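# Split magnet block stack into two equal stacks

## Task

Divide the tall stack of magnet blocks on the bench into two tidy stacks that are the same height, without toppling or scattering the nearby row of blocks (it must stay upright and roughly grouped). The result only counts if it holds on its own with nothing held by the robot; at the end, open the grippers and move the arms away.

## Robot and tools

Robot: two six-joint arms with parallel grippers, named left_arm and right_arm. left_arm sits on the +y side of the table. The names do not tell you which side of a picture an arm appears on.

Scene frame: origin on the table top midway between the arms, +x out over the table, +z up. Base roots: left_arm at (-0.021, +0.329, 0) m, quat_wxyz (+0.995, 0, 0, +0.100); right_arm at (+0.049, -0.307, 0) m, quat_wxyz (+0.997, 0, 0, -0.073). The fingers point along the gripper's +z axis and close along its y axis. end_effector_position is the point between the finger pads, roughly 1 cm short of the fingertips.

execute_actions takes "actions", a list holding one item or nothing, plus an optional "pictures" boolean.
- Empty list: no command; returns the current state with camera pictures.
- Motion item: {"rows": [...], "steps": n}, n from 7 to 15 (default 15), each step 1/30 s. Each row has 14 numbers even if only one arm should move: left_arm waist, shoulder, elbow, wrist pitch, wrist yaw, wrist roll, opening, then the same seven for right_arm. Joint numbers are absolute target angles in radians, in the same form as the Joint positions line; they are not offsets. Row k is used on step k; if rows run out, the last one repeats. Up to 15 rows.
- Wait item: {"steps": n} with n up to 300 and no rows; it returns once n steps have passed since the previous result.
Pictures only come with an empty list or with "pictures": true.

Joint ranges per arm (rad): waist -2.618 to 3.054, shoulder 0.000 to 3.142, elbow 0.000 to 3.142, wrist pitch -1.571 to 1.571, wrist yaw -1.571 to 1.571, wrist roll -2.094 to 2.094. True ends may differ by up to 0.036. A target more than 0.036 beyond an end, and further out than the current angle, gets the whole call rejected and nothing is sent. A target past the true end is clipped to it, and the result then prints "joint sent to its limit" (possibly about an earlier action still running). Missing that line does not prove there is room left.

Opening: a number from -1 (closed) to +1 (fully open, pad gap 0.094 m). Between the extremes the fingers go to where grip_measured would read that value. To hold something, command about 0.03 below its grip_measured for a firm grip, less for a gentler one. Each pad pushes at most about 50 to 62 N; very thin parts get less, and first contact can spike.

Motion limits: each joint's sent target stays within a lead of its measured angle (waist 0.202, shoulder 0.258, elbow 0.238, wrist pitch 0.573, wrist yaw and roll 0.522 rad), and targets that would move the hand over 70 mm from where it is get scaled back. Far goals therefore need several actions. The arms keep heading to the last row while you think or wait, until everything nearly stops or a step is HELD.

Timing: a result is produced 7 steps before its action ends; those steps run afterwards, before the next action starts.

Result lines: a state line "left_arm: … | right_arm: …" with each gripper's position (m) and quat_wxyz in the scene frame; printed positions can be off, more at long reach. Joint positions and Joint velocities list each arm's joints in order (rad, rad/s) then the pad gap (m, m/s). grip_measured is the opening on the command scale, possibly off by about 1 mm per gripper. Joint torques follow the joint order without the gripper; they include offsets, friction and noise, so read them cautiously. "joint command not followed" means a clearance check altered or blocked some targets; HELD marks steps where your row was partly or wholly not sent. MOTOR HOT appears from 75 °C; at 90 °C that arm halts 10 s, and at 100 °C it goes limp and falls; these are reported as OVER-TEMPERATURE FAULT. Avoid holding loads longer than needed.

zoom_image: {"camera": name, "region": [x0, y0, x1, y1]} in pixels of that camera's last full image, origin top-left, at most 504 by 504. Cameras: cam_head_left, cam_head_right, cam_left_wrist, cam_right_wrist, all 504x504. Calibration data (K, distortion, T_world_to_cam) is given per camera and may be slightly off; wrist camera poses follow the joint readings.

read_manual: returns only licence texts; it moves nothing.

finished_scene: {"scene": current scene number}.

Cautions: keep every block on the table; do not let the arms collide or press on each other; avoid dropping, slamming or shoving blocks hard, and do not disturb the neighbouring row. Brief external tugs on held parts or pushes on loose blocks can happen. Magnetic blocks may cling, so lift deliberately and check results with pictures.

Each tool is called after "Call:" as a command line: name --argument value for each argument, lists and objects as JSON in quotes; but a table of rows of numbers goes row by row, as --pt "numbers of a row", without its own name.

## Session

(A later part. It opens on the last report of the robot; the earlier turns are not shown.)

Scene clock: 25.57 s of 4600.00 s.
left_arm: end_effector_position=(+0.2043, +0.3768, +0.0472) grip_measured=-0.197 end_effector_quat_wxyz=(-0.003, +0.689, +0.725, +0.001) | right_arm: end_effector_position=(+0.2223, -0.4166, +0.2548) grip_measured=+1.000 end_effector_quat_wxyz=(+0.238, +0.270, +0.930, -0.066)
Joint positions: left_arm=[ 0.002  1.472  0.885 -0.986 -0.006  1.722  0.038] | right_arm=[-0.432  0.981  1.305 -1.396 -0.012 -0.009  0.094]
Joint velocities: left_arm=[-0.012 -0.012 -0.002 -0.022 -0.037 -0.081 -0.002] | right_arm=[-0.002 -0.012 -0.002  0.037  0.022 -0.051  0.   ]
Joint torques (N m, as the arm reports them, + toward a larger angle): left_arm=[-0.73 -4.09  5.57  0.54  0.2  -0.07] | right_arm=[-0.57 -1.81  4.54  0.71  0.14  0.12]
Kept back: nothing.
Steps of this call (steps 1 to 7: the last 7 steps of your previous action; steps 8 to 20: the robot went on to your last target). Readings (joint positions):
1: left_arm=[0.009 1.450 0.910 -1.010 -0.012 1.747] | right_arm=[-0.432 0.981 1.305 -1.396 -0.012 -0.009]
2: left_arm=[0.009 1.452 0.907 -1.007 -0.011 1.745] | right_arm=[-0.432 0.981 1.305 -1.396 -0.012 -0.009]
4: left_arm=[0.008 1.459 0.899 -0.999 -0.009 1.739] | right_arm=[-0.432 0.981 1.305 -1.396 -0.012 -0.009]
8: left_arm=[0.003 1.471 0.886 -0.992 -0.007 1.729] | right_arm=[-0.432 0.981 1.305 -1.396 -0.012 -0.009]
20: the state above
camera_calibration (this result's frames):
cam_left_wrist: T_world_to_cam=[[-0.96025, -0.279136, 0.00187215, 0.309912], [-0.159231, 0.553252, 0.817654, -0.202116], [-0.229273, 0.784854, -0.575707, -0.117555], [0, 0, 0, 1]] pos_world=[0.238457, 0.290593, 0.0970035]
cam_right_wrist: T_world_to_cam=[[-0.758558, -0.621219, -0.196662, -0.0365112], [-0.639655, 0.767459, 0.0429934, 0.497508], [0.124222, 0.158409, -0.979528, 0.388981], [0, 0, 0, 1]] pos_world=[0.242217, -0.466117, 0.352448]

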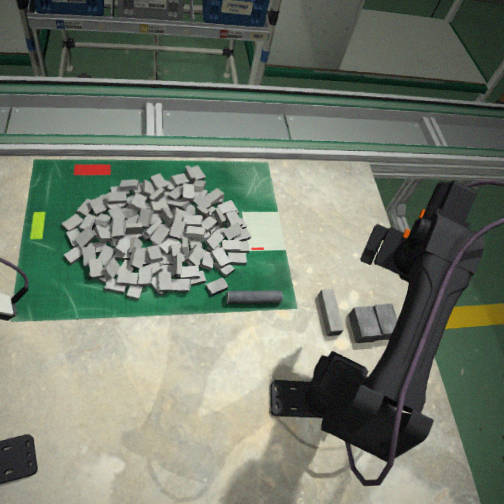

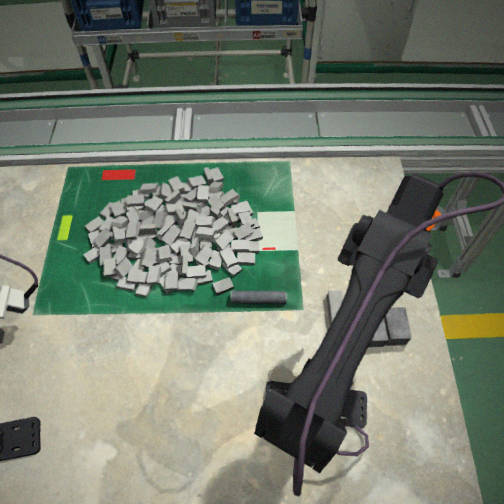

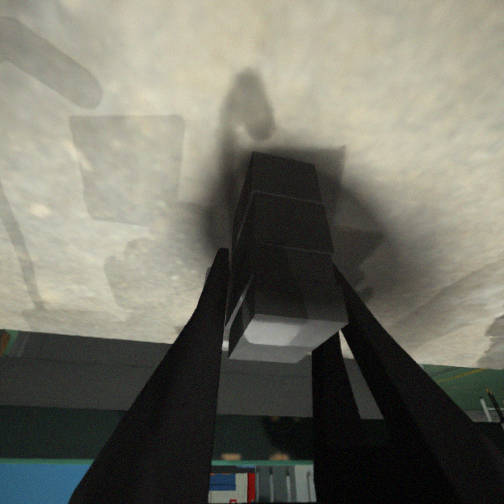

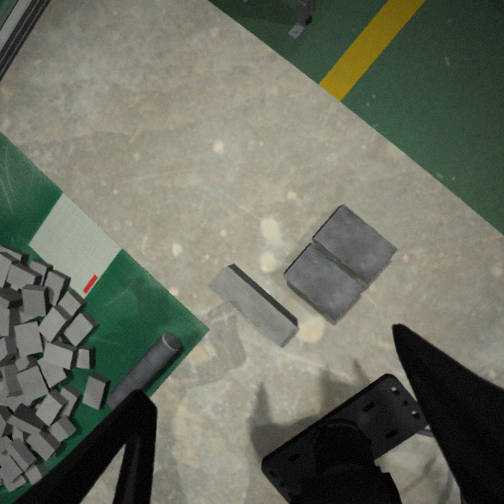

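Call:
execute_actions --actions '[{"rows": [[-0.009,1.476,0.876,-0.97,0.016,1.715,-0.23,-0.44,0.97,1.287,-1.407,0,0,1],[-0.010,1.476,0.876,-0.967,0.018,1.715,-0.26,-0.44,0.97,1.287,-1.407,0,0,1],[-0.011,1.476,0.876,-0.966,0.018,1.715,-0.29,-0.44,0.97,1.287,-1.407,0,0,1],[-0.011,1.476,0.876,-0.966,0.018,1.715,-0.32,-0.44,0.97,1.287,-1.407,0,0,1],[-0.011,1.476,0.876,-0.966,0.018,1.715,-0.34,-0.44,0.97,1.287,-1.407,0,0,1],[-0.011,1.476,0.876,-0.966,0.018,1.715,-0.36,-0.44,0.97,1.287,-1.407,0,0,1],[-0.011,1.476,0.876,-0.966,0.018,1.715,-0.38,-0.44,0.97,1.287,-1.407,0,0,1],[-0.011,1.476,0.876,-0.966,0.018,1.715,-0.395,-0.44,0.97,1.287,-1.407,0,0,1],[-0.011,1.476,0.876,-0.966,0.018,1.715,-0.41,-0.44,0.97,1.287,-1.407,0,0,1],[-0.011,1.476,0.876,-0.966,0.018,1.715,-0.425,-0.44,0.97,1.287,-1.407,0,0,1],[-0.011,1.476,0.876,-0.966,0.018,1.715,-0.44,-0.44,0.97,1.287,-1.407,0,0,1],[-0.011,1.476,0.876,-0.966,0.018,1.715,-0.455,-0.44,0.97,1.287,-1.407,0,0,1],[-0.011,1.476,0.876,-0.966,0.018,1.715,-0.47,-0.44,0.97,1.287,-1.407,0,0,1],[-0.011,1.476,0.876,-0.966,0.018,1.715,-0.485,-0.44,0.97,1.287,-1.407,0,0,1],[-0.011,1.476,0.876,-0.966,0.018,1.715,-0.50,-0.44,0.97,1.287,-1.407,0,0,1]], "steps": 15}]'

Call:
execute_actions --actions '[{"steps": 14}]' --pictures true

Scene clock: 35.80 s of 4600.00 s.
left_arm: end_effector_position=(+0.2062, +0.3754, +0.0472) grip_measured=-0.386 end_effector_quat_wxyz=(+0.001, +0.690, +0.724, +0.002) | right_arm: end_effector_position=(+0.2223, -0.4166, +0.2548) grip_measured=+1.000 end_effector_quat_wxyz=(+0.238, +0.270, +0.930, -0.066)
Joint positions: left_arm=[-0.002  1.472  0.885 -0.979 -0.001  1.721  0.029] | right_arm=[-0.432  0.981  1.305 -1.396 -0.012 -0.009  0.094]
Joint velocities: left_arm=[-0.012  0.002 -0.017  0.022 -0.037 -0.051 -0.014] | right_arm=[ 0.007  0.017 -0.007 -0.007 -0.051 -0.022  0.   ]
Joint torques (N m, as the arm reports them, + toward a larger angle): left_arm=[-0.75 -4.03  5.63  0.63  0.23 -0.05] | right_arm=[-0.59 -1.86  4.51  0.7   0.15  0.11]
Steps of this call (steps 1 to 15: the robot went on to your last target; steps 16 to 90: nothing new was sent; then 6.97 s passed at rest; steps 91 to 98: the first 8 steps of this action). Readings (joint positions):
91: left_arm=[0.002 1.472 0.885 -0.985 -0.005 1.721] | right_arm=[-0.432 0.981 1.305 -1.396 -0.012 -0.009]
92: left_arm=[0.002 1.472 0.885 -0.984 -0.004 1.721] | right_arm=[-0.432 0.981 1.305 -1.396 -0.012 -0.009]
94: left_arm=[0.001 1.472 0.885 -0.981 -0.003 1.721] | right_arm=[-0.432 0.981 1.305 -1.396 -0.012 -0.009]
98: the state above

Scene clock: 36.27 s of 4600.00 s.
left_arm: end_effector_position=(+0.2061, +0.3754, +0.0472) grip_measured=-0.453 end_effector_quat_wxyz=(+0.001, +0.690, +0.724, +0.002) | right_arm: end_effector_position=(+0.2223, -0.4166, +0.2548) grip_measured=+1.000 end_effector_quat_wxyz=(+0.238, +0.270, +0.930, -0.066)
Joint positions: left_arm=[-0.002  1.472  0.885 -0.98  -0.001  1.721  0.026] | right_arm=[-0.432  0.981  1.305 -1.396 -0.012 -0.009  0.094]
Joint velocities: left_arm=[ 0.002  0.012 -0.002  0.066  0.007  0.066 -0.   ] | right_arm=[ 0.007 -0.007  0.007 -0.051  0.007  0.051  0.   ]
Joint torques (N m, as the arm reports them, + toward a larger angle): left_arm=[-0.76 -4.01  5.53  0.57  0.23 -0.08] | right_arm=[-0.58 -1.85  4.49  0.7   0.14  0.12]
Kept back: nothing.
Steps of this call (steps 1 to 7: the last 7 steps of your previous action; steps 8 to 14: the robot went on to your last target). Readings (joint positions):
1: left_arm=[-0.002 1.472 0.885 -0.980 -0.001 1.721] | right_arm=[-0.432 0.981 1.305 -1.396 -0.012 -0.009]
2: left_arm=[-0.002 1.472 0.885 -0.980 -0.001 1.721] | right_arm=[-0.432 0.981 1.305 -1.396 -0.012 -0.009]
4: left_arm=[-0.002 1.472 0.885 -0.980 -0.001 1.721] | right_arm=[-0.432 0.981 1.305 -1.396 -0.012 -0.009]
8: left_arm=[-0.002 1.472 0.885 -0.980 -0.001 1.721] | right_arm=[-0.432 0.981 1.305 -1.396 -0.012 -0.009]
14: the state above
camera_calibration (this result's frames):
cam_left_wrist: T_world_to_cam=[[-0.960988, -0.276567, -0.003433, 0.310628], [-0.163131, 0.55672, 0.814525, -0.201386], [-0.22336, 0.783309, -0.580118, -0.11645], [0, 0, 0, 1]] pos_world=[0.239648, 0.289242, 0.0975456]
cam_right_wrist: T_world_to_cam=[[-0.758558, -0.621219, -0.196662, -0.0365112], [-0.639655, 0.767459, 0.0429934, 0.497508], [0.124222, 0.158409, -0.979528, 0.388981], [0, 0, 0, 1]] pos_world=[0.242217, -0.466117, 0.352448]

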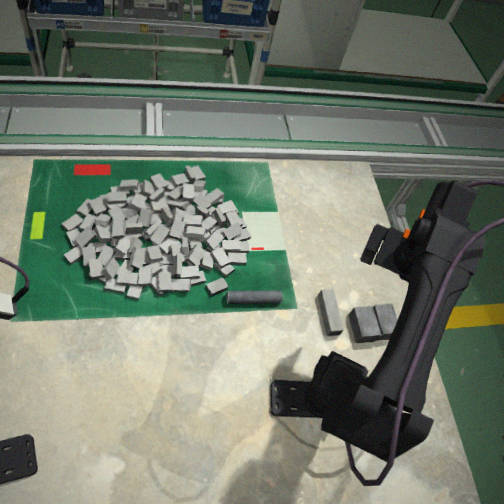

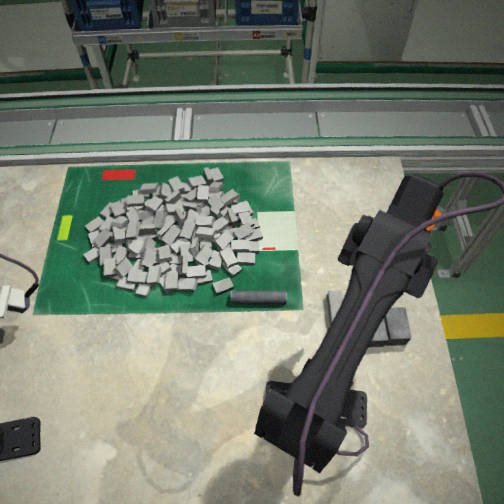

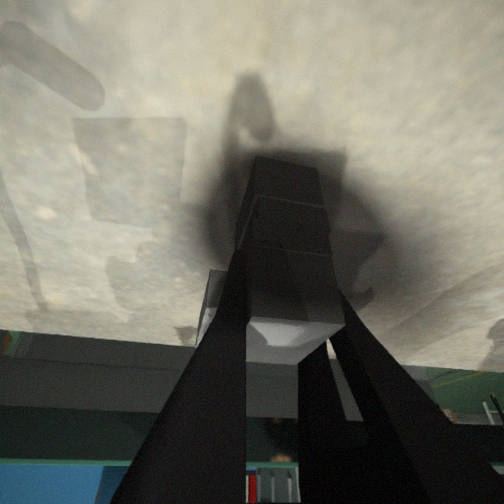

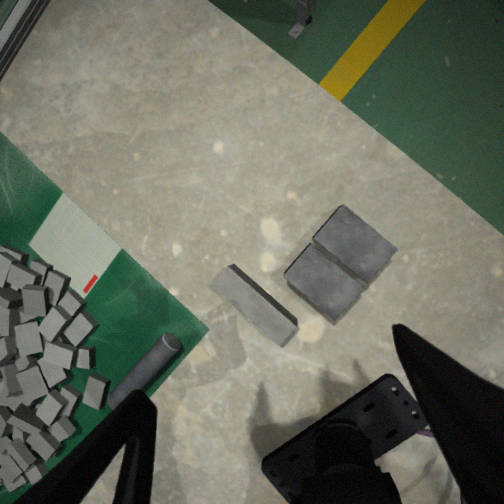

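Call:
zoom_image --camera "cam_left_wrist" --region '[200, 140, 380, 350]'

Region (200, 140, 380, 350) of cam_left_wrist's 504x504 image, scaled by 2.400, with more detail than that image has; it fills the left 432 columns of this view, and the rest is white.

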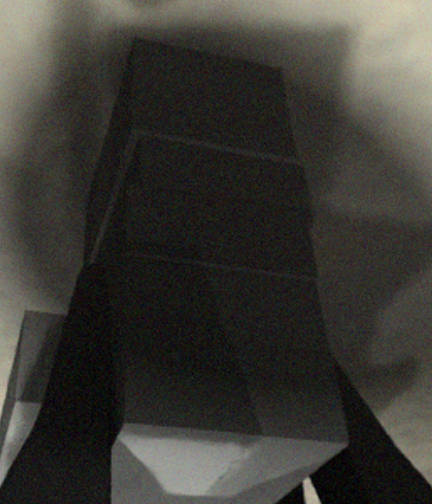

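Call:
execute_actions --actions '[{"rows": [[-0.011,1.468,0.895,-0.978,0.018,1.715,-0.50,-0.44,0.97,1.287,-1.407,0,0,1],[-0.011,1.46,0.912,-0.99,0.018,1.715,-0.50,-0.44,0.97,1.287,-1.407,0,0,1],[-0.011,1.457,0.92,-0.998,0.018,1.715,-0.50,-0.44,0.97,1.287,-1.407,0,0,1],[-0.011,1.455,0.925,-1.005,0.018,1.715,-0.50,-0.44,0.97,1.287,-1.407,0,0,1],[-0.011,1.453,0.93,-1.012,0.018,1.715,-0.50,-0.44,0.97,1.287,-1.407,0,0,1],[-0.011,1.451,0.935,-1.019,0.018,1.715,-0.50,-0.44,0.97,1.287,-1.407,0,0,1],[-0.011,1.449,0.94,-1.026,0.018,1.715,-0.50,-0.44,0.97,1.287,-1.407,0,0,1],[-0.011,1.447,0.945,-1.033,0.018,1.715,-0.50,-0.44,0.97,1.287,-1.407,0,0,1],[-0.011,1.445,0.95,-1.04,0.018,1.715,-0.50,-0.44,0.97,1.287,-1.407,0,0,1],[-0.011,1.443,0.955,-1.047,0.018,1.715,-0.50,-0.44,0.97,1.287,-1.407,0,0,1],[-0.011,1.441,0.96,-1.054,0.018,1.715,-0.50,-0.44,0.97,1.287,-1.407,0,0,1],[-0.011,1.439,0.965,-1.061,0.018,1.715,-0.50,-0.44,0.97,1.287,-1.407,0,0,1],[-0.011,1.437,0.969,-1.066,0.018,1.715,-0.50,-0.44,0.97,1.287,-1.407,0,0,1]], "steps": 13}]'

Call:
execute_actions --actions '[{"steps": 18}]' --pictures true

Scene clock: 37.90 s of 4600.00 s.
left_arm: end_effector_position=(+0.2057, +0.3753, +0.0477) grip_measured=-0.453 end_effector_quat_wxyz=(+0.000, +0.690, +0.724, +0.001) | right_arm: end_effector_position=(+0.2223, -0.4166, +0.2548) grip_measured=+1.000 end_effector_quat_wxyz=(+0.238, +0.270, +0.930, -0.066)
Joint positions: left_arm=[-0.002  1.472  0.887 -0.984 -0.001  1.721  0.026] | right_arm=[-0.432  0.981  1.305 -1.396 -0.012 -0.009  0.094]
Joint velocities: left_arm=[-0.002 -0.007  0.066 -0.212 -0.007 -0.066 -0.   ] | right_arm=[-0.012  0.007 -0.002  0.066 -0.007 -0.022  0.   ]
Joint torques (N m, as the arm reports them, + toward a larger angle): left_arm=[-0.81 -5.95 10.27  0.31  0.23 -0.06] | right_arm=[-0.56 -1.86  4.53  0.72  0.15  0.11]
Steps of this call (steps 1 to 15: the robot went on to your last target; steps 16 to 43: nothing new was sent; steps 44 to 49: the first 6 steps of this action). Readings (joint positions):
44: left_arm=[-0.002 1.472 0.885 -0.980 -0.001 1.721] | right_arm=[-0.432 0.981 1.305 -1.396 -0.012 -0.009]
45: left_arm=[-0.002 1.472 0.885 -0.980 -0.001 1.721] | right_arm=[-0.432 0.981 1.305 -1.396 -0.012 -0.009]
47: left_arm=[-0.002 1.472 0.885 -0.980 -0.001 1.721] | right_arm=[-0.432 0.981 1.305 -1.396 -0.012 -0.009]
49: the state above

Scene clock: 38.50 s of 4600.00 s.
left_arm: end_effector_position=(+0.2063, +0.3752, +0.0600) grip_measured=-0.453 end_effector_quat_wxyz=(-0.001, +0.690, +0.724, -0.002) | right_arm: end_effector_position=(+0.2223, -0.4166, +0.2548) grip_measured=+1.000 end_effector_quat_wxyz=(+0.238, +0.270, +0.930, -0.066)
Joint positions: left_arm=[-0.002  1.465  0.933 -1.044  0.     1.721  0.026] | right_arm=[-0.432  0.981  1.305 -1.396 -0.012 -0.009  0.094]
Joint velocities: left_arm=[ 0.017  0.007  0.007 -0.066  0.007  0.037 -0.001] | right_arm=[-0.002 -0.007  0.007 -0.022  0.022  0.051  0.   ]
Joint torques (N m, as the arm reports them, + toward a larger angle): left_arm=[-0.76 -6.37  9.69  0.2   0.22 -0.06] | right_arm=[-0.52 -1.89  4.58  0.72  0.16  0.11]
Kept back: nothing.
Steps of this call (steps 1 to 7: the last 7 steps of your previous action; steps 8 to 18: the robot went on to your last target). Readings (joint positions):
1: left_arm=[-0.002 1.472 0.891 -0.989 -0.001 1.721] | right_arm=[-0.432 0.981 1.305 -1.396 -0.012 -0.009]
2: left_arm=[-0.002 1.472 0.896 -0.996 -0.000 1.721] | right_arm=[-0.432 0.981 1.305 -1.396 -0.012 -0.009]
4: left_arm=[-0.002 1.472 0.907 -1.007 -0.000 1.721] | right_arm=[-0.432 0.981 1.305 -1.396 -0.012 -0.009]
8: left_arm=[-0.002 1.471 0.928 -1.026 0.000 1.721] | right_arm=[-0.432 0.981 1.305 -1.396 -0.012 -0.009]
18: the state above
camera_calibration (this result's frames):
cam_left_wrist: T_world_to_cam=[[-0.960976, -0.276564, 0.0061654, 0.310192], [-0.155701, 0.559166, 0.814304, -0.214116], [-0.228655, 0.781566, -0.580406, -0.107094], [0, 0, 0, 1]] pos_world=[0.240261, 0.289216, 0.110285]
cam_right_wrist: T_world_to_cam=[[-0.758558, -0.621219, -0.196662, -0.0365112], [-0.639655, 0.767459, 0.0429934, 0.497508], [0.124222, 0.158409, -0.979528, 0.388981], [0, 0, 0, 1]] pos_world=[0.242217, -0.466117, 0.352448]

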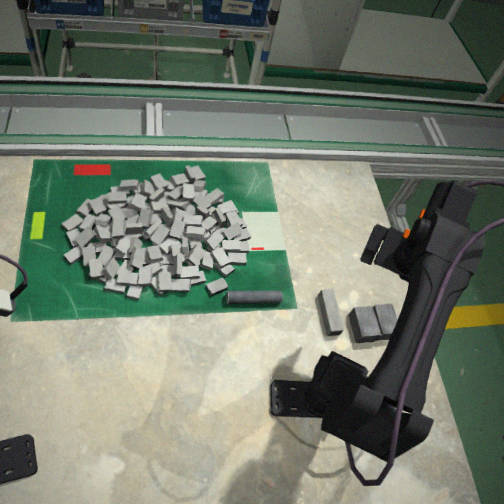

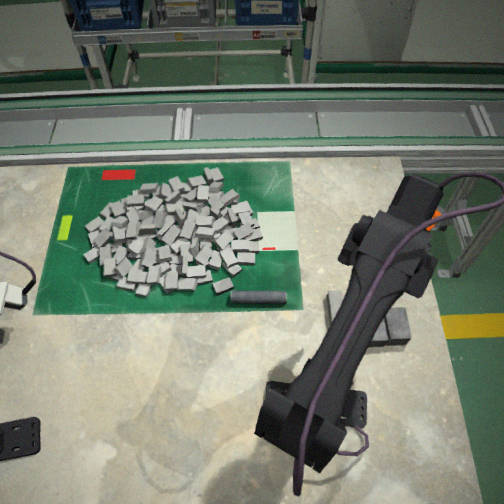

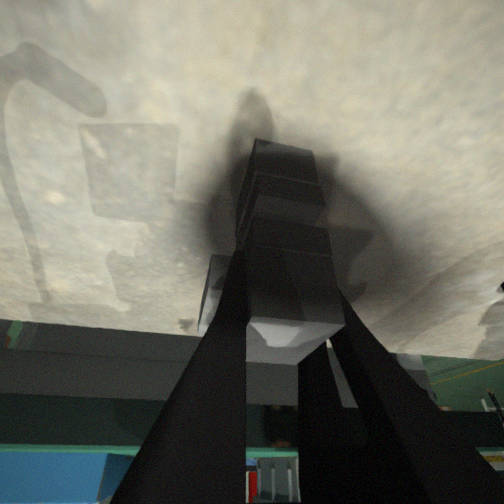

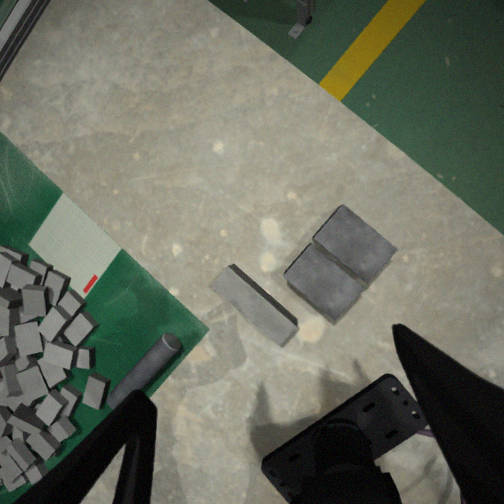

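Call:
zoom_image --camera "cam_left_wrist" --region '[200, 125, 380, 335]'

Region (200, 125, 380, 335) of cam_left_wrist's 504x504 image, scaled by 2.400, with more detail than that image has; it fills the left 432 columns of this view, and the rest is white.

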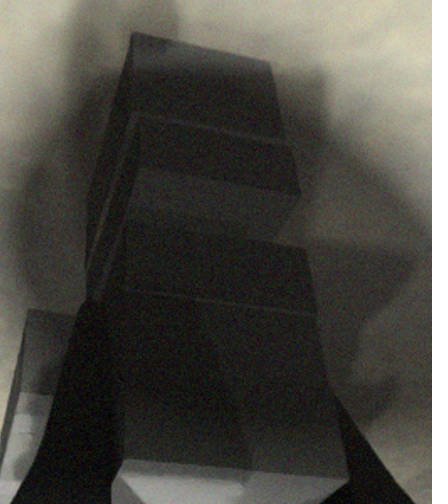

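Call:
execute_actions --actions '[{"rows": [[-0.02,1.437,0.969,-1.066,0.018,1.70,-0.50,-0.44,0.97,1.287,-1.407,0,0,1],[-0.035,1.437,0.969,-1.066,0.018,1.68,-0.50,-0.44,0.97,1.287,-1.407,0,0,1],[-0.055,1.437,0.969,-1.066,0.016,1.655,-0.50,-0.44,0.97,1.287,-1.407,0,0,1],[-0.08,1.437,0.969,-1.066,0.014,1.625,-0.50,-0.44,0.97,1.287,-1.407,0,0,1],[-0.11,1.437,0.969,-1.066,0.012,1.595,-0.50,-0.44,0.97,1.287,-1.407,0,0,1],[-0.14,1.44,0.965,-1.062,0.01,1.565,-0.50,-0.44,0.97,1.287,-1.407,0,0,1],[-0.17,1.445,0.958,-1.056,0.008,1.535,-0.50,-0.44,0.97,1.287,-1.407,0,0,1],[-0.20,1.452,0.948,-1.048,0.006,1.505,-0.50,-0.44,0.97,1.287,-1.407,0,0,1],[-0.23,1.459,0.938,-1.038,0.004,1.475,-0.50,-0.44,0.97,1.287,-1.407,0,0,1],[-0.26,1.465,0.928,-1.026,0.002,1.445,-0.50,-0.44,0.97,1.287,-1.407,0,0,1],[-0.29,1.469,0.92,-1.012,0,1.415,-0.50,-0.44,0.97,1.287,-1.407,0,0,1],[-0.32,1.472,0.912,-0.998,0,1.385,-0.50,-0.44,0.97,1.287,-1.407,0,0,1],[-0.35,1.475,0.904,-0.984,0,1.355,-0.50,-0.44,0.97,1.287,-1.407,0,0,1],[-0.38,1.479,0.895,-0.97,0,1.33,-0.50,-0.44,0.97,1.287,-1.407,0,0,1],[-0.405,1.483,0.886,-0.956,0,1.31,-0.50,-0.44,0.97,1.287,-1.407,0,0,1]], "steps": 15}]'

Call:
execute_actions --actions '[{"rows": [[-0.43,1.487,0.877,-0.942,0,1.29,-0.50,-0.44,0.97,1.287,-1.407,0,0,1],[-0.45,1.491,0.868,-0.928,0,1.275,-0.50,-0.44,0.97,1.287,-1.407,0,0,1],[-0.465,1.495,0.859,-0.914,0,1.262,-0.50,-0.44,0.97,1.287,-1.407,0,0,1],[-0.478,1.499,0.85,-0.90,0,1.255,-0.50,-0.44,0.97,1.287,-1.407,0,0,1],[-0.487,1.503,0.841,-0.887,0,1.25,-0.50,-0.44,0.97,1.287,-1.407,0,0,1],[-0.492,1.508,0.832,-0.875,0,1.25,-0.50,-0.44,0.97,1.287,-1.407,0,0,1],[-0.492,1.512,0.824,-0.865,0,1.25,-0.50,-0.44,0.97,1.287,-1.407,0,0,1],[-0.492,1.516,0.817,-0.857,0,1.25,-0.50,-0.44,0.97,1.287,-1.407,0,0,1],[-0.492,1.52,0.811,-0.851,0,1.25,-0.50,-0.44,0.97,1.287,-1.407,0,0,1],[-0.492,1.523,0.806,-0.846,0,1.25,-0.50,-0.44,0.97,1.287,-1.407,0,0,1],[-0.492,1.525,0.802,-0.843,0,1.25,-0.50,-0.44,0.97,1.287,-1.407,0,0,1],[-0.492,1.526,0.80,-0.842,0,1.25,-0.50,-0.44,0.97,1.287,-1.407,0,0,1]], "steps": 12}]'

Call:
execute_actions --actions '[{"steps": 18}]' --pictures true

Scene clock: 43.03 s of 4600.00 s.
left_arm: end_effector_position=(+0.2101, +0.3442, +0.0600) grip_measured=-0.453 end_effector_quat_wxyz=(-0.004, +0.699, +0.715, -0.001) | right_arm: end_effector_position=(+0.2223, -0.4166, +0.2548) grip_measured=+1.000 end_effector_quat_wxyz=(+0.238, +0.270, +0.930, -0.066)
Joint positions: left_arm=[-0.141  1.465  0.933 -1.045 -0.006  1.608  0.026] | right_arm=[-0.432  0.981  1.305 -1.396 -0.012 -0.009  0.094]
Joint velocities: left_arm=[-0.891 -0.002 -0.012  0.11   0.022 -0.711  0.   ] | right_arm=[-0.007  0.007 -0.002 -0.022  0.007 -0.022  0.   ]
Joint torques (N m, as the arm reports them, + toward a larger angle): left_arm=[-0.34 -5.39  7.86  0.39  0.17 -0.03] | right_arm=[-0.6  -1.89  4.51  0.71  0.14  0.11]
Steps of this call (steps 1 to 15: the robot went on to your last target; steps 16 to 90: nothing new was sent; then 1.27 s passed at rest; steps 91 to 98: the first 8 steps of this action). Readings (joint positions):
91: left_arm=[-0.003 1.465 0.933 -1.045 0.000 1.718] | right_arm=[-0.432 0.981 1.305 -1.396 -0.012 -0.009]
92: left_arm=[-0.007 1.465 0.933 -1.045 -0.000 1.713] | right_arm=[-0.432 0.981 1.305 -1.396 -0.012 -0.009]
94: left_arm=[-0.032 1.465 0.933 -1.045 -0.002 1.689] | right_arm=[-0.432 0.981 1.305 -1.396 -0.012 -0.009]
98: the state above

Scene clock: 43.43 s of 4600.00 s.
left_arm: end_effector_position=(+0.2008, +0.2705, +0.0355) grip_measured=-0.453 end_effector_quat_wxyz=(-0.008, +0.712, +0.702, -0.001) | right_arm: end_effector_position=(+0.2223, -0.4166, +0.2548) grip_measured=+1.000 end_effector_quat_wxyz=(+0.238, +0.270, +0.930, -0.066)
Joint positions: left_arm=[-0.464  1.498  0.859 -0.946 -0.006  1.32   0.026] | right_arm=[-0.432  0.981  1.305 -1.396 -0.012 -0.009  0.094]
Joint velocities: left_arm=[-0.383  0.12  -0.276  0.3   -0.051 -0.403 -0.001] | right_arm=[-0.007 -0.007  0.002 -0.051 -0.022 -0.037  0.   ]
Joint torques (N m, as the arm reports them, + toward a larger angle): left_arm=[ 0.06 -4.75  6.25  0.49  0.07 -0.06] | right_arm=[-0.6  -1.87  4.46  0.72  0.15  0.11]
Steps of this call (steps 1 to 7: the last 7 steps of your previous action; steps 8 to 12: the first 5 steps of this action). Readings (joint positions):
8: left_arm=[-0.382 1.478 0.900 -0.991 -0.008 1.398] | right_arm=[-0.432 0.981 1.305 -1.396 -0.012 -0.009]
9: left_arm=[-0.408 1.483 0.890 -0.979 -0.007 1.375] | right_arm=[-0.432 0.981 1.305 -1.396 -0.012 -0.009]
11: left_arm=[-0.449 1.493 0.869 -0.957 -0.006 1.336] | right_arm=[-0.432 0.981 1.305 -1.396 -0.012 -0.009]
12: the state above

Scene clock: 44.03 s of 4600.00 s.
left_arm: end_effector_position=(+0.1978, +0.2662, +0.0156) grip_measured=-0.453 end_effector_quat_wxyz=(-0.008, +0.697, +0.717, -0.001) | right_arm: end_effector_position=(+0.2223, -0.4166, +0.2548) grip_measured=+1.000 end_effector_quat_wxyz=(+0.238, +0.270, +0.930, -0.066)
Joint positions: left_arm=[-0.486  1.53   0.801 -0.858 -0.006  1.257  0.026] | right_arm=[-0.432  0.981  1.305 -1.396 -0.012 -0.009  0.094]
Joint velocities: left_arm=[-0.007 -0.007 -0.037 -0.037  0.007 -0.066  0.   ] | right_arm=[ 0.012 -0.012 -0.012  0.007 -0.081 -0.037  0.   ]
Joint torques (N m, as the arm reports them, + toward a larger angle): left_arm=[-0.45 -4.8   5.85  0.57  0.06 -0.06] | right_arm=[-0.61 -1.86  4.5   0.72  0.16  0.12]
Kept back: nothing.
Steps of this call (steps 1 to 7: the last 7 steps of your previous action; steps 8 to 18: the robot went on to your last target). Readings (joint positions):
1: left_arm=[-0.475 1.503 0.849 -0.936 -0.006 1.307] | right_arm=[-0.432 0.981 1.305 -1.396 -0.012 -0.009]
2: left_arm=[-0.482 1.508 0.840 -0.925 -0.006 1.297] | right_arm=[-0.432 0.981 1.305 -1.396 -0.012 -0.009]
4: left_arm=[-0.486 1.516 0.824 -0.905 -0.006 1.282] | right_arm=[-0.432 0.981 1.305 -1.396 -0.012 -0.009]
8: left_arm=[-0.486 1.528 0.804 -0.879 -0.006 1.267] | right_arm=[-0.432 0.981 1.305 -1.396 -0.012 -0.009]
18: the state above
camera_calibration (this result's frames):
cam_left_wrist: T_world_to_cam=[[-0.966413, -0.256733, 0.0115987, 0.267944], [-0.137051, 0.553024, 0.821816, -0.120503], [-0.217402, 0.792624, -0.569635, -0.0549202], [0, 0, 0, 1]] pos_world=[0.23049, 0.178962, 0.064639]
cam_right_wrist: T_world_to_cam=[[-0.758558, -0.621219, -0.196662, -0.0365112], [-0.639655, 0.767459, 0.0429934, 0.497508], [0.124222, 0.158409, -0.979528, 0.388981], [0, 0, 0, 1]] pos_world=[0.242217, -0.466117, 0.352448]

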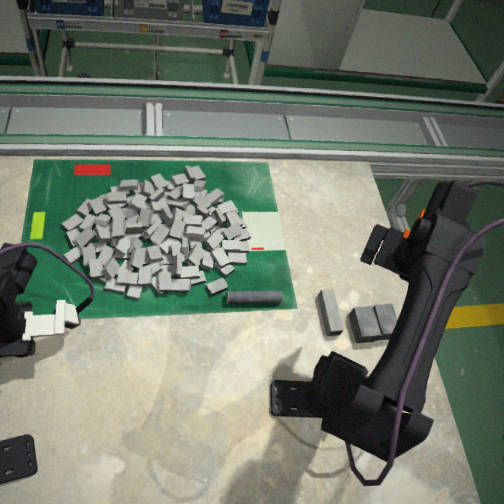

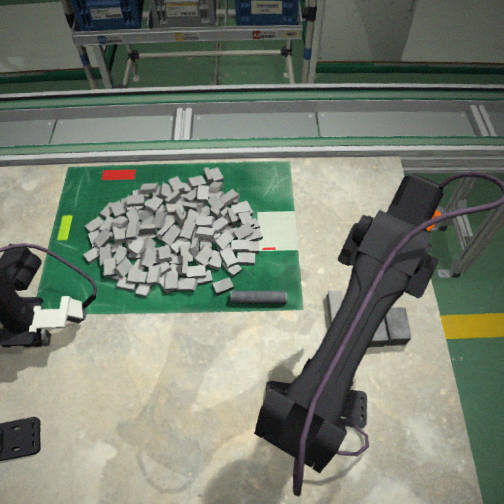

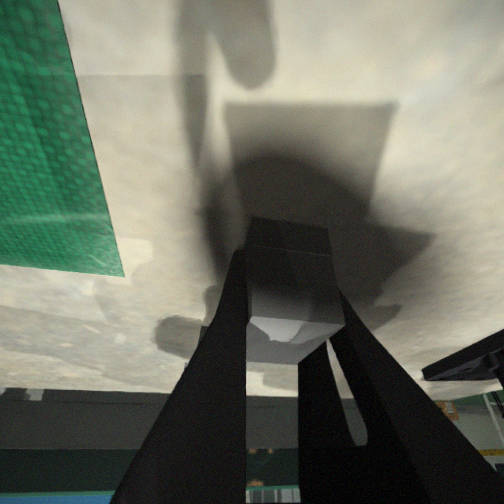

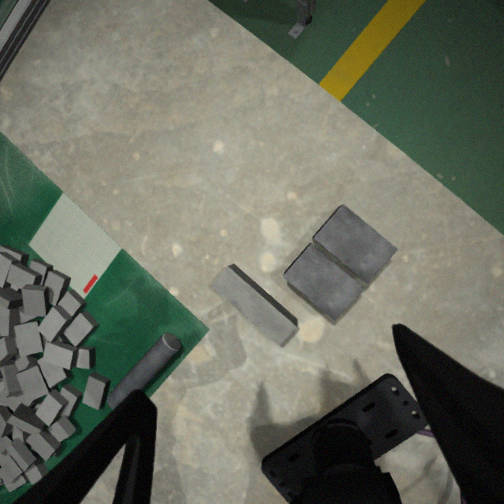

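Call:
execute_actions --actions '[{"rows": [[-0.492,1.526,0.80,-0.834,0.004,1.25,-0.50,-0.44,0.97,1.287,-1.407,0,0,1],[-0.492,1.526,0.80,-0.826,0.008,1.25,-0.50,-0.44,0.97,1.287,-1.407,0,0,1],[-0.492,1.526,0.80,-0.818,0.012,1.25,-0.50,-0.44,0.97,1.287,-1.407,0,0,1],[-0.492,1.526,0.80,-0.812,0.014,1.25,-0.50,-0.44,0.97,1.287,-1.407,0,0,1],[-0.492,1.526,0.80,-0.809,0.014,1.25,-0.50,-0.44,0.97,1.287,-1.407,0,0,1],[-0.492,1.527,0.799,-0.808,0.014,1.25,-0.50,-0.44,0.97,1.287,-1.407,0,0,1],[-0.492,1.528,0.797,-0.808,0.014,1.25,-0.50,-0.44,0.97,1.287,-1.407,0,0,1],[-0.492,1.529,0.796,-0.808,0.014,1.25,-0.50,-0.44,0.97,1.287,-1.407,0,0,1],[-0.492,1.53,0.794,-0.808,0.014,1.25,-0.50,-0.44,0.97,1.287,-1.407,0,0,1],[-0.492,1.531,0.793,-0.808,0.014,1.25,-0.50,-0.44,0.97,1.287,-1.407,0,0,1],[-0.492,1.532,0.792,-0.808,0.014,1.25,-0.50,-0.44,0.97,1.287,-1.407,0,0,1],[-0.492,1.533,0.791,-0.808,0.014,1.25,-0.50,-0.44,0.97,1.287,-1.407,0,0,1]], "steps": 12}]'

Call:
execute_actions --actions '[{"steps": 14}]'

Scene clock: 45.07 s of 4600.00 s.
left_arm: end_effector_position=(+0.2012, +0.2650, +0.0156) grip_measured=-0.453 end_effector_quat_wxyz=(-0.002, +0.697, +0.717, +0.002) | right_arm: end_effector_position=(+0.2223, -0.4166, +0.2548) grip_measured=+1.000 end_effector_quat_wxyz=(+0.238, +0.270, +0.930, -0.066)
Joint positions: left_arm=[-0.486  1.53   0.801 -0.844 -0.004  1.256  0.026] | right_arm=[-0.432  0.981  1.305 -1.396 -0.012 -0.009  0.094]
Joint velocities: left_arm=[-0.002  0.012 -0.002  0.198  0.007  0.066 -0.001] | right_arm=[-0.007 -0.007  0.002 -0.007  0.066  0.007  0.   ]
Joint torques (N m, as the arm reports them, + toward a larger angle): left_arm=[-0.47 -4.81  5.97  0.59  0.21 -0.06] | right_arm=[-0.6  -1.89  4.47  0.7   0.14  0.09]
Steps of this call (steps 1 to 15: the robot went on to your last target; steps 16 to 26: nothing new was sent; steps 27 to 31: the first 5 steps of this action). Readings (joint positions):
27: left_arm=[-0.486 1.530 0.801 -0.856 -0.006 1.256] | right_arm=[-0.432 0.981 1.305 -1.396 -0.012 -0.009]
28: left_arm=[-0.486 1.530 0.801 -0.855 -0.006 1.256] | right_arm=[-0.432 0.981 1.305 -1.396 -0.012 -0.009]
30: left_arm=[-0.486 1.530 0.801 -0.848 -0.005 1.256] | right_arm=[-0.432 0.981 1.305 -1.396 -0.012 -0.009]
31: the state above

Scene clock: 45.53 s of 4600.00 s.
left_arm: end_effector_position=(+0.2054, +0.2633, +0.0156) grip_measured=-0.453 end_effector_quat_wxyz=(+0.007, +0.697, +0.717, +0.005) | right_arm: end_effector_position=(+0.2223, -0.4166, +0.2548) grip_measured=+1.000 end_effector_quat_wxyz=(+0.238, +0.270, +0.930, -0.066)
Joint positions: left_arm=[-0.486  1.53   0.801 -0.826 -0.002  1.256  0.026] | right_arm=[-0.432  0.981  1.305 -1.396 -0.012 -0.009  0.094]
Joint velocities: left_arm=[ 0.002 -0.002 -0.012  0.066 -0.022  0.007 -0.001] | right_arm=[-0.017  0.002  0.002  0.037  0.007  0.022  0.   ]
Joint torques (N m, as the arm reports them, + toward a larger angle): left_arm=[-0.43 -4.3   5.22  0.66  0.2  -0.06] | right_arm=[-0.56 -1.89  4.5   0.71  0.14  0.1 ]
Kept back: nothing.
Steps of this call (steps 1 to 7: the last 7 steps of your previous action; steps 8 to 14: the robot went on to your last target). Readings (joint positions):
1: left_arm=[-0.486 1.530 0.801 -0.839 -0.004 1.256] | right_arm=[-0.432 0.981 1.305 -1.396 -0.012 -0.009]
2: left_arm=[-0.486 1.530 0.801 -0.836 -0.003 1.256] | right_arm=[-0.432 0.981 1.305 -1.396 -0.012 -0.009]
4: left_arm=[-0.486 1.530 0.801 -0.831 -0.003 1.256] | right_arm=[-0.432 0.981 1.305 -1.396 -0.012 -0.009]
8: left_arm=[-0.486 1.530 0.801 -0.827 -0.003 1.256] | right_arm=[-0.432 0.981 1.305 -1.396 -0.012 -0.009]
14: the state above

Call:
execute_actions --actions '[{"rows": [[-0.492,1.534,0.79,-0.812,0.014,1.25,-0.50,-0.44,0.97,1.287,-1.407,0,0,1],[-0.492,1.535,0.789,-0.815,0.014,1.25,-0.50,-0.44,0.97,1.287,-1.407,0,0,1],[-0.492,1.536,0.788,-0.815,0.014,1.25,-0.50,-0.44,0.97,1.287,-1.407,0,0,1],[-0.492,1.537,0.787,-0.815,0.014,1.25,-0.50,-0.44,0.97,1.287,-1.407,0,0,1],[-0.492,1.538,0.786,-0.815,0.014,1.25,-0.50,-0.44,0.97,1.287,-1.407,0,0,1],[-0.492,1.539,0.785,-0.815,0.014,1.25,-0.50,-0.44,0.97,1.287,-1.407,0,0,1],[-0.492,1.54,0.784,-0.815,0.014,1.25,-0.50,-0.44,0.97,1.287,-1.407,0,0,1],[-0.492,1.54,0.783,-0.815,0.014,1.25,-0.50,-0.44,0.97,1.287,-1.407,0,0,1]], "steps": 8}]'

Call:
execute_actions --actions '[{"steps": 14}]'

Scene clock: 46.00 s of 4600.00 s.
left_arm: end_effector_position=(+0.2054, +0.2633, +0.0156) grip_measured=-0.453 end_effector_quat_wxyz=(+0.007, +0.697, +0.717, +0.005) | right_arm: end_effector_position=(+0.2223, -0.4166, +0.2548) grip_measured=+1.000 end_effector_quat_wxyz=(+0.238, +0.270, +0.930, -0.066)
Joint positions: left_arm=[-0.486  1.53   0.801 -0.826 -0.002  1.256  0.026] | right_arm=[-0.432  0.981  1.305 -1.396 -0.012 -0.009  0.094]
Joint velocities: left_arm=[ 0.002 -0.007 -0.012  0.022  0.007 -0.066 -0.   ] | right_arm=[-0.002 -0.002  0.007  0.095  0.022 -0.037  0.   ]
Joint torques (N m, as the arm reports them, + toward a larger angle): left_arm=[-0.5  -4.23  5.05  0.61  0.2  -0.06] | right_arm=[-0.61 -1.84  4.47  0.71  0.14  0.11]
Steps of this call (steps 1 to 13: the robot went on to your last target; step 14: the first step of this action). Readings (joint positions):
14: the state above

Scene clock: 46.47 s of 4600.00 s.
left_arm: end_effector_position=(+0.2029, +0.2639, +0.0124) grip_measured=-0.453 end_effector_quat_wxyz=(+0.002, +0.697, +0.717, +0.002) | right_arm: end_effector_position=(+0.2223, -0.4166, +0.2548) grip_measured=+1.000 end_effector_quat_wxyz=(+0.238, +0.270, +0.930, -0.066)
Joint positions: left_arm=[-0.486  1.538  0.794 -0.822 -0.001  1.256  0.026] | right_arm=[-0.432  0.981  1.305 -1.396 -0.012 -0.009  0.094]
Joint velocities: left_arm=[-0.002  0.002 -0.002 -0.022 -0.037 -0.007  0.   ] | right_arm=[ 0.002  0.002 -0.007  0.007 -0.007 -0.051  0.   ]
Joint torques (N m, as the arm reports them, + toward a larger angle): left_arm=[-0.55 -4.4   4.98  0.51  0.21 -0.06] | right_arm=[-0.59 -1.88  4.53  0.71  0.14  0.11]
Kept back: nothing.
Steps of this call (steps 1 to 7: the last 7 steps of your previous action; steps 8 to 14: the robot went on to your last target). Readings (joint positions):
1: left_arm=[-0.486 1.530 0.801 -0.826 -0.002 1.256] | right_arm=[-0.432 0.981 1.305 -1.396 -0.012 -0.009]
2: left_arm=[-0.486 1.530 0.801 -0.826 -0.002 1.256] | right_arm=[-0.432 0.981 1.305 -1.396 -0.012 -0.009]
4: left_arm=[-0.486 1.534 0.800 -0.825 -0.002 1.256] | right_arm=[-0.432 0.981 1.305 -1.396 -0.012 -0.009]
8: left_arm=[-0.486 1.538 0.794 -0.822 -0.001 1.256] | right_arm=[-0.432 0.981 1.305 -1.396 -0.012 -0.009]
14: the state above

Call:
execute_actions --actions '[{"rows": [[-0.492,1.542,0.781,-0.815,0.014,1.25,-0.50,-0.44,0.97,1.287,-1.407,0,0,1],[-0.492,1.543,0.78,-0.815,0.014,1.25,-0.50,-0.44,0.97,1.287,-1.407,0,0,1],[-0.492,1.543,0.78,-0.815,0.014,1.25,-0.49,-0.44,0.97,1.287,-1.407,0,0,1],[-0.492,1.542,0.782,-0.815,0.014,1.25,-0.475,-0.44,0.97,1.287,-1.407,0,0,1],[-0.492,1.54,0.786,-0.815,0.014,1.25,-0.46,-0.44,0.97,1.287,-1.407,0,0,1],[-0.492,1.538,0.79,-0.815,0.014,1.25,-0.445,-0.44,0.97,1.287,-1.407,0,0,1],[-0.492,1.536,0.794,-0.815,0.014,1.25,-0.42,-0.44,0.97,1.287,-1.407,0,0,1],[-0.492,1.535,0.796,-0.815,0.014,1.25,-0.36,-0.44,0.97,1.287,-1.407,0,0,1],[-0.492,1.535,0.796,-0.815,0.014,1.25,-0.26,-0.44,0.97,1.287,-1.407,0,0,1],[-0.492,1.535,0.796,-0.815,0.014,1.25,-0.14,-0.44,0.97,1.287,-1.407,0,0,1],[-0.492,1.535,0.796,-0.815,0.014,1.25,-0.02,-0.44,0.97,1.287,-1.407,0,0,1],[-0.492,1.535,0.796,-0.815,0.014,1.25,0.1,-0.44,0.97,1.287,-1.407,0,0,1],[-0.492,1.535,0.796,-0.815,0.014,1.25,0.2,-0.44,0.97,1.287,-1.407,0,0,1],[-0.492,1.535,0.796,-0.815,0.014,1.25,0.3,-0.44,0.97,1.287,-1.407,0,0,1]], "steps": 14}]'

Call:
execute_actions --actions '[{"steps": 12}]' --pictures true

Scene clock: 47.83 s of 4600.00 s.
left_arm: end_effector_position=(+0.2029, +0.2639, +0.0124) grip_measured=-0.428 end_effector_quat_wxyz=(+0.002, +0.697, +0.717, +0.002) | right_arm: end_effector_position=(+0.2223, -0.4166, +0.2548) grip_measured=+1.000 end_effector_quat_wxyz=(+0.238, +0.270, +0.930, -0.066)
Joint positions: left_arm=[-0.486  1.538  0.794 -0.822 -0.001  1.256  0.027] | right_arm=[-0.432  0.981  1.305 -1.396 -0.012 -0.009  0.094]
Joint velocities: left_arm=[ 0.002 -0.002  0.002  0.022 -0.066  0.007  0.012] | right_arm=[ 0.032 -0.012 -0.007 -0.007  0.051 -0.066  0.   ]
Joint torques (N m, as the arm reports them, + toward a larger angle): left_arm=[-0.5  -4.71  5.89  0.52  0.19 -0.06] | right_arm=[-0.62 -1.86  4.51  0.71  0.16  0.11]
Steps of this call (steps 1 to 15: the robot went on to your last target; steps 16 to 34: nothing new was sent; steps 35 to 41: the first 7 steps of this action). Readings (joint positions):
35: left_arm=[-0.486 1.538 0.794 -0.822 -0.001 1.256] | right_arm=[-0.432 0.981 1.305 -1.396 -0.012 -0.009]
36: left_arm=[-0.486 1.538 0.794 -0.822 -0.001 1.256] | right_arm=[-0.432 0.981 1.305 -1.396 -0.012 -0.009]
38: left_arm=[-0.486 1.538 0.794 -0.822 -0.001 1.256] | right_arm=[-0.432 0.981 1.305 -1.396 -0.012 -0.009]
41: the state above

Scene clock: 48.23 s of 4600.00 s.
left_arm: end_effector_position=(+0.2029, +0.2639, +0.0124) grip_measured=+0.297 end_effector_quat_wxyz=(+0.002, +0.697, +0.717, +0.002) | right_arm: end_effector_position=(+0.2223, -0.4166, +0.2548) grip_measured=+1.000 end_effector_quat_wxyz=(+0.238, +0.270, +0.930, -0.066)
Joint positions: left_arm=[-0.486  1.538  0.794 -0.822 -0.001  1.256  0.061] | right_arm=[-0.432  0.981  1.305 -1.396 -0.012 -0.009  0.094]
Joint velocities: left_arm=[ 0.002 -0.007  0.007 -0.037  0.007 -0.007  0.   ] | right_arm=[-0.022 -0.007 -0.002  0.007 -0.007  0.051  0.   ]
Joint torques (N m, as the arm reports them, + toward a larger angle): left_arm=[-0.46 -4.81  6.15  0.51  0.19 -0.07] | right_arm=[-0.59 -1.81  4.51  0.7   0.14  0.1 ]
Kept back: nothing.
Steps of this call (steps 1 to 7: the last 7 steps of your previous action; steps 8 to 12: the robot went on to your last target). Readings (joint positions):
1: left_arm=[-0.486 1.538 0.794 -0.822 -0.001 1.256] | right_arm=[-0.432 0.981 1.305 -1.396 -0.012 -0.009]
2: left_arm=[-0.486 1.538 0.794 -0.822 -0.001 1.256] | right_arm=[-0.432 0.981 1.305 -1.396 -0.012 -0.009]
4: left_arm=[-0.486 1.538 0.794 -0.822 -0.001 1.256] | right_arm=[-0.432 0.981 1.305 -1.396 -0.012 -0.009]
8: left_arm=[-0.486 1.538 0.794 -0.822 -0.001 1.256] | right_arm=[-0.432 0.981 1.305 -1.396 -0.012 -0.009]
12: the state above
camera_calibration (this result's frames):
cam_left_wrist: T_world_to_cam=[[-0.966183, -0.257824, -0.00415804, 0.272769], [-0.153198, 0.560981, 0.81353, -0.114585], [-0.207415, 0.786656, -0.581508, -0.054162], [0, 0, 0, 1]] pos_world=[0.234757, 0.177213, 0.0628568]
cam_right_wrist: T_world_to_cam=[[-0.758558, -0.621219, -0.196662, -0.0365112], [-0.639655, 0.767459, 0.0429934, 0.497508], [0.124222, 0.158409, -0.979528, 0.388981], [0, 0, 0, 1]] pos_world=[0.242217, -0.466117, 0.352448]

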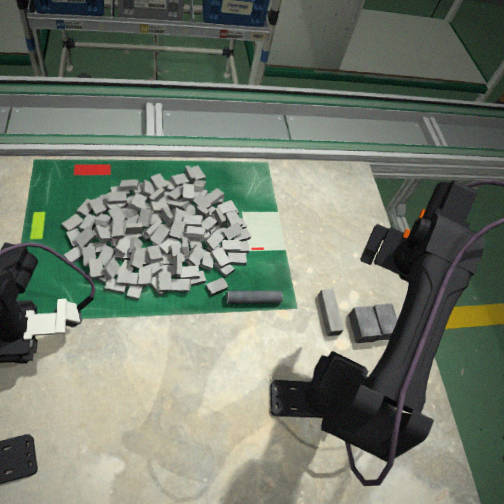

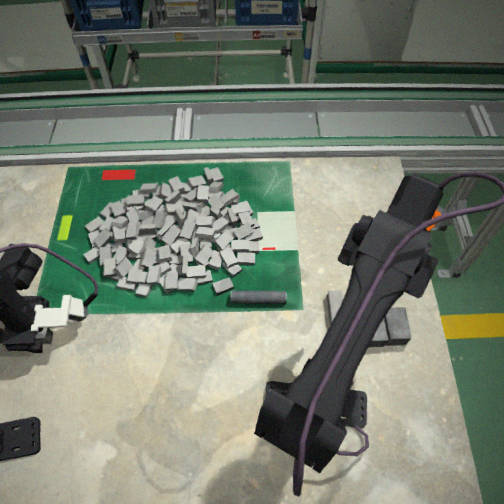

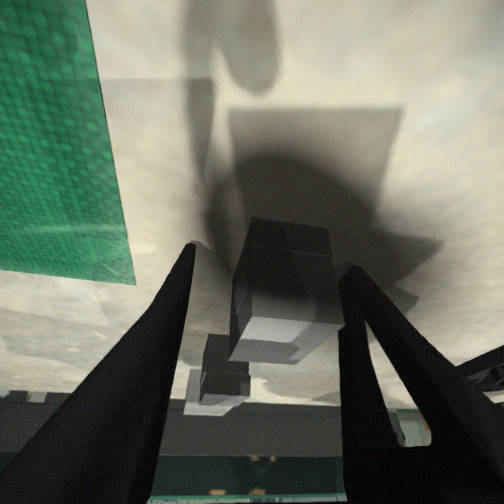

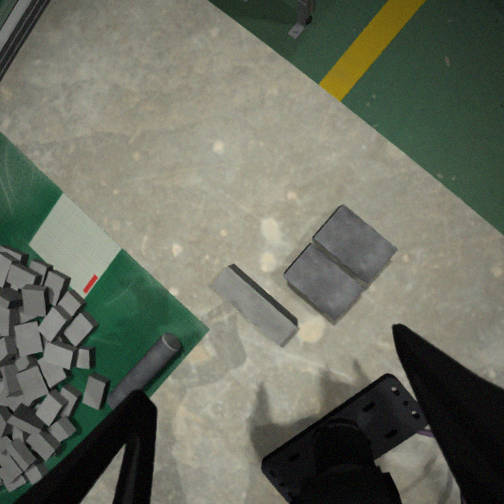

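Call:
zoom_image --camera "cam_left_wrist" --region '[170, 200, 380, 430]'

Region (170, 200, 380, 430) of cam_left_wrist's 504x504 image, scaled by 2.191, with more detail than that image has; it fills the left 460 columns of this view, and the rest is white.

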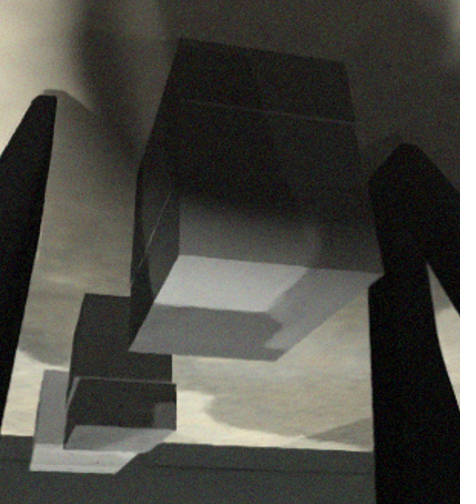

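Call:
execute_actions --actions '[{"rows": [[-0.478,1.535,0.796,-0.82,0.014,1.28,0.3,-0.44,0.97,1.287,-1.407,0,0,1],[-0.46,1.535,0.796,-0.825,0.014,1.31,0.3,-0.44,0.97,1.287,-1.407,0,0,1],[-0.435,1.535,0.796,-0.83,0.014,1.345,0.3,-0.44,0.97,1.287,-1.407,0,0,1],[-0.405,1.535,0.796,-0.835,0.014,1.38,0.3,-0.44,0.97,1.287,-1.407,0,0,1],[-0.37,1.535,0.796,-0.84,0.014,1.415,0.3,-0.44,0.97,1.287,-1.407,0,0,1],[-0.335,1.535,0.796,-0.843,0.014,1.45,0.3,-0.44,0.97,1.287,-1.407,0,0,1],[-0.30,1.535,0.796,-0.845,0.014,1.485,0.3,-0.44,0.97,1.287,-1.407,0,0,1],[-0.265,1.535,0.796,-0.845,0.014,1.52,0.3,-0.44,0.97,1.287,-1.407,0,0,1],[-0.23,1.535,0.796,-0.845,0.014,1.555,0.3,-0.44,0.97,1.287,-1.407,0,0,1],[-0.195,1.535,0.796,-0.845,0.014,1.59,0.3,-0.44,0.97,1.287,-1.407,0,0,1],[-0.16,1.535,0.796,-0.845,0.014,1.625,0.3,-0.44,0.97,1.287,-1.407,0,0,1],[-0.125,1.535,0.796,-0.845,0.014,1.655,0.3,-0.44,0.97,1.287,-1.407,0,0,1],[-0.093,1.535,0.796,-0.845,0.014,1.68,0.3,-0.44,0.97,1.287,-1.407,0,0,1],[-0.065,1.535,0.796,-0.845,0.014,1.70,0.28,-0.44,0.97,1.287,-1.407,0,0,1],[-0.04,1.535,0.796,-0.845,0.014,1.715,0.22,-0.44,0.97,1.287,-1.407,0,0,1]], "steps": 15}]'

Call:
execute_actions --actions '[{"rows": [[-0.02,1.535,0.796,-0.845,0.014,1.725,0.15,-0.44,0.97,1.287,-1.407,0,0,1],[-0.006,1.535,0.796,-0.845,0.014,1.73,0.08,-0.44,0.97,1.287,-1.407,0,0,1],[0.002,1.535,0.796,-0.845,0.014,1.732,0.01,-0.44,0.97,1.287,-1.407,0,0,1],[0.006,1.535,0.796,-0.845,0.014,1.732,-0.06,-0.44,0.97,1.287,-1.407,0,0,1],[0.006,1.535,0.796,-0.845,0.014,1.732,-0.12,-0.44,0.97,1.287,-1.407,0,0,1],[0.006,1.535,0.796,-0.845,0.014,1.732,-0.17,-0.44,0.97,1.287,-1.407,0,0,1],[0.006,1.535,0.796,-0.845,0.014,1.732,-0.2,-0.44,0.97,1.287,-1.407,0,0,1]], "steps": 7}]'

Call:
execute_actions --actions '[{"steps": 14}]' --pictures true

Scene clock: 50.43 s of 4600.00 s.
left_arm: end_effector_position=(+0.2098, +0.2976, +0.0124) grip_measured=+0.297 end_effector_quat_wxyz=(+0.004, +0.692, +0.721, -0.001) | right_arm: end_effector_position=(+0.2223, -0.4166, +0.2548) grip_measured=+1.000 end_effector_quat_wxyz=(+0.238, +0.270, +0.930, -0.066)
Joint positions: left_arm=[-0.332  1.538  0.794 -0.823  0.007  1.398  0.061] | right_arm=[-0.432  0.981  1.305 -1.396 -0.012 -0.009  0.094]
Joint velocities: left_arm=[ 1.033 -0.002 -0.017 -0.022 -0.007  0.755 -0.001] | right_arm=[ 0.002 -0.002 -0.002  0.007 -0.007  0.007  0.   ]
Joint torques (N m, as the arm reports them, + toward a larger angle): left_arm=[ 0.34 -4.77  6.13  0.21  0.13  0.06] | right_arm=[-0.63 -1.87  4.46  0.72  0.15  0.1 ]
Steps of this call (steps 1 to 15: the robot went on to your last target; steps 16 to 58: nothing new was sent; steps 59 to 66: the first 8 steps of this action). Readings (joint positions):
59: left_arm=[-0.486 1.538 0.794 -0.822 -0.001 1.259] | right_arm=[-0.432 0.981 1.305 -1.396 -0.012 -0.009]
60: left_arm=[-0.484 1.538 0.794 -0.822 -0.000 1.267] | right_arm=[-0.432 0.981 1.305 -1.396 -0.012 -0.009]
62: left_arm=[-0.459 1.538 0.794 -0.822 0.004 1.298] | right_arm=[-0.432 0.981 1.305 -1.396 -0.012 -0.009]
66: the state above

Scene clock: 50.67 s of 4600.00 s.
left_arm: end_effector_position=(+0.2103, +0.3547, +0.0124) grip_measured=+0.244 end_effector_quat_wxyz=(+0.002, +0.679, +0.734, +0.000) | right_arm: end_effector_position=(+0.2223, -0.4166, +0.2548) grip_measured=+1.000 end_effector_quat_wxyz=(+0.238, +0.270, +0.930, -0.066)
Joint positions: left_arm=[-0.089  1.538  0.794 -0.823  0.003  1.604  0.058] | right_arm=[-0.432  0.981  1.305 -1.396 -0.012 -0.009  0.094]
Joint velocities: left_arm=[ 0.823 -0.017 -0.002  0.007 -0.007  0.711 -0.043] | right_arm=[-0.007 -0.002  0.002  0.007 -0.022 -0.051  0.   ]
Joint torques (N m, as the arm reports them, + toward a larger angle): left_arm=[-0.12 -4.78  6.16  0.2   0.15  0.08] | right_arm=[-0.6  -1.92  4.49  0.72  0.15  0.1 ]
Kept back: the last 7 steps of this action.
Steps of this call (steps 1 to 7: the last 7 steps of your previous action). Readings (joint positions):
1: left_arm=[-0.295 1.538 0.794 -0.823 0.006 1.427] | right_arm=[-0.432 0.981 1.305 -1.396 -0.012 -0.009]
2: left_arm=[-0.258 1.538 0.794 -0.823 0.005 1.457] | right_arm=[-0.432 0.981 1.305 -1.396 -0.012 -0.009]
4: left_arm=[-0.187 1.538 0.794 -0.823 0.005 1.519] | right_arm=[-0.432 0.981 1.305 -1.396 -0.012 -0.009]
7: the state above

Scene clock: 51.13 s of 4600.00 s.
left_arm: end_effector_position=(+0.2065, +0.3756, +0.0124) grip_measured=-0.197 end_effector_quat_wxyz=(+0.001, +0.689, +0.725, +0.001) | right_arm: end_effector_position=(+0.2223, -0.4166, +0.2548) grip_measured=+1.000 end_effector_quat_wxyz=(+0.238, +0.270, +0.930, -0.066)
Joint positions: left_arm=[ 0.     1.538  0.794 -0.825  0.001  1.72   0.038] | right_arm=[-0.432  0.981  1.305 -1.396 -0.012 -0.009  0.094]
Joint velocities: left_arm=[-0.002 -0.027 -0.027 -0.11  -0.022  0.007 -0.001] | right_arm=[-0.012 -0.007  0.012 -0.051  0.007 -0.007  0.   ]
Joint torques (N m, as the arm reports them, + toward a larger angle): left_arm=[ 0.46 -4.78  6.17  0.22  0.15  0.1 ] | right_arm=[-0.56 -1.89  4.49  0.72  0.15  0.11]
Kept back: nothing.
Steps of this call (steps 1 to 7: the last 7 steps of your previous action; steps 8 to 14: the robot went on to your last target). Readings (joint positions):
1: left_arm=[-0.062 1.538 0.794 -0.823 0.002 1.626] | right_arm=[-0.432 0.981 1.305 -1.396 -0.012 -0.009]
2: left_arm=[-0.039 1.538 0.794 -0.823 0.002 1.646] | right_arm=[-0.432 0.981 1.305 -1.396 -0.012 -0.009]
4: left_arm=[-0.009 1.538 0.794 -0.824 0.001 1.674] | right_arm=[-0.432 0.981 1.305 -1.396 -0.012 -0.009]
8: left_arm=[0.000 1.538 0.794 -0.825 0.001 1.705] | right_arm=[-0.432 0.981 1.305 -1.396 -0.012 -0.009]
14: the state above
camera_calibration (this result's frames):
cam_left_wrist: T_world_to_cam=[[-0.960252, -0.279132, -0.00102655, 0.311726], [-0.163036, 0.557874, 0.813754, -0.173518], [-0.226572, 0.781576, -0.581209, -0.135454], [0, 0, 0, 1]] pos_world=[0.240356, 0.289681, 0.0627938]
cam_right_wrist: T_world_to_cam=[[-0.758558, -0.621219, -0.196662, -0.0365112], [-0.639655, 0.767459, 0.0429934, 0.497508], [0.124222, 0.158409, -0.979528, 0.388981], [0, 0, 0, 1]] pos_world=[0.242217, -0.466117, 0.352448]

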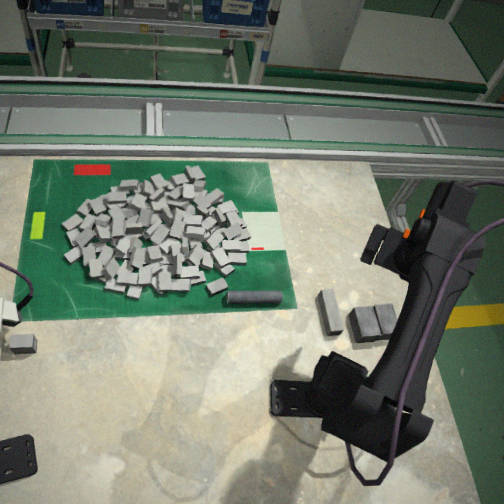

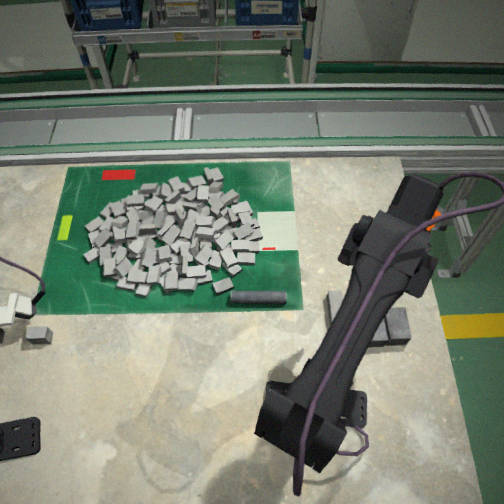

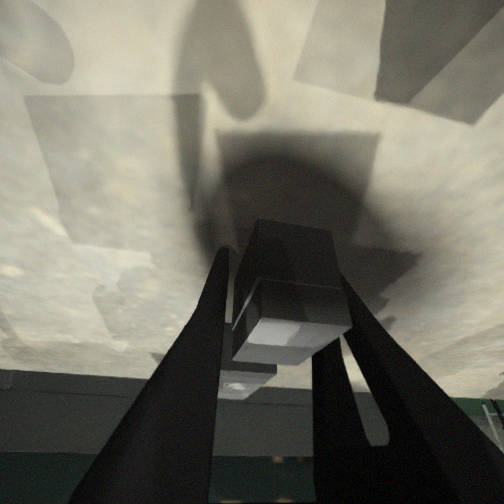

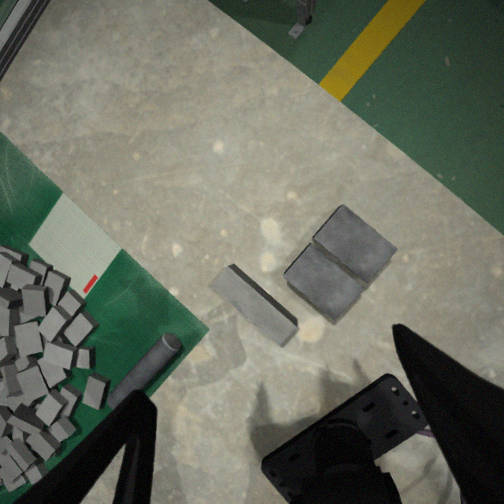

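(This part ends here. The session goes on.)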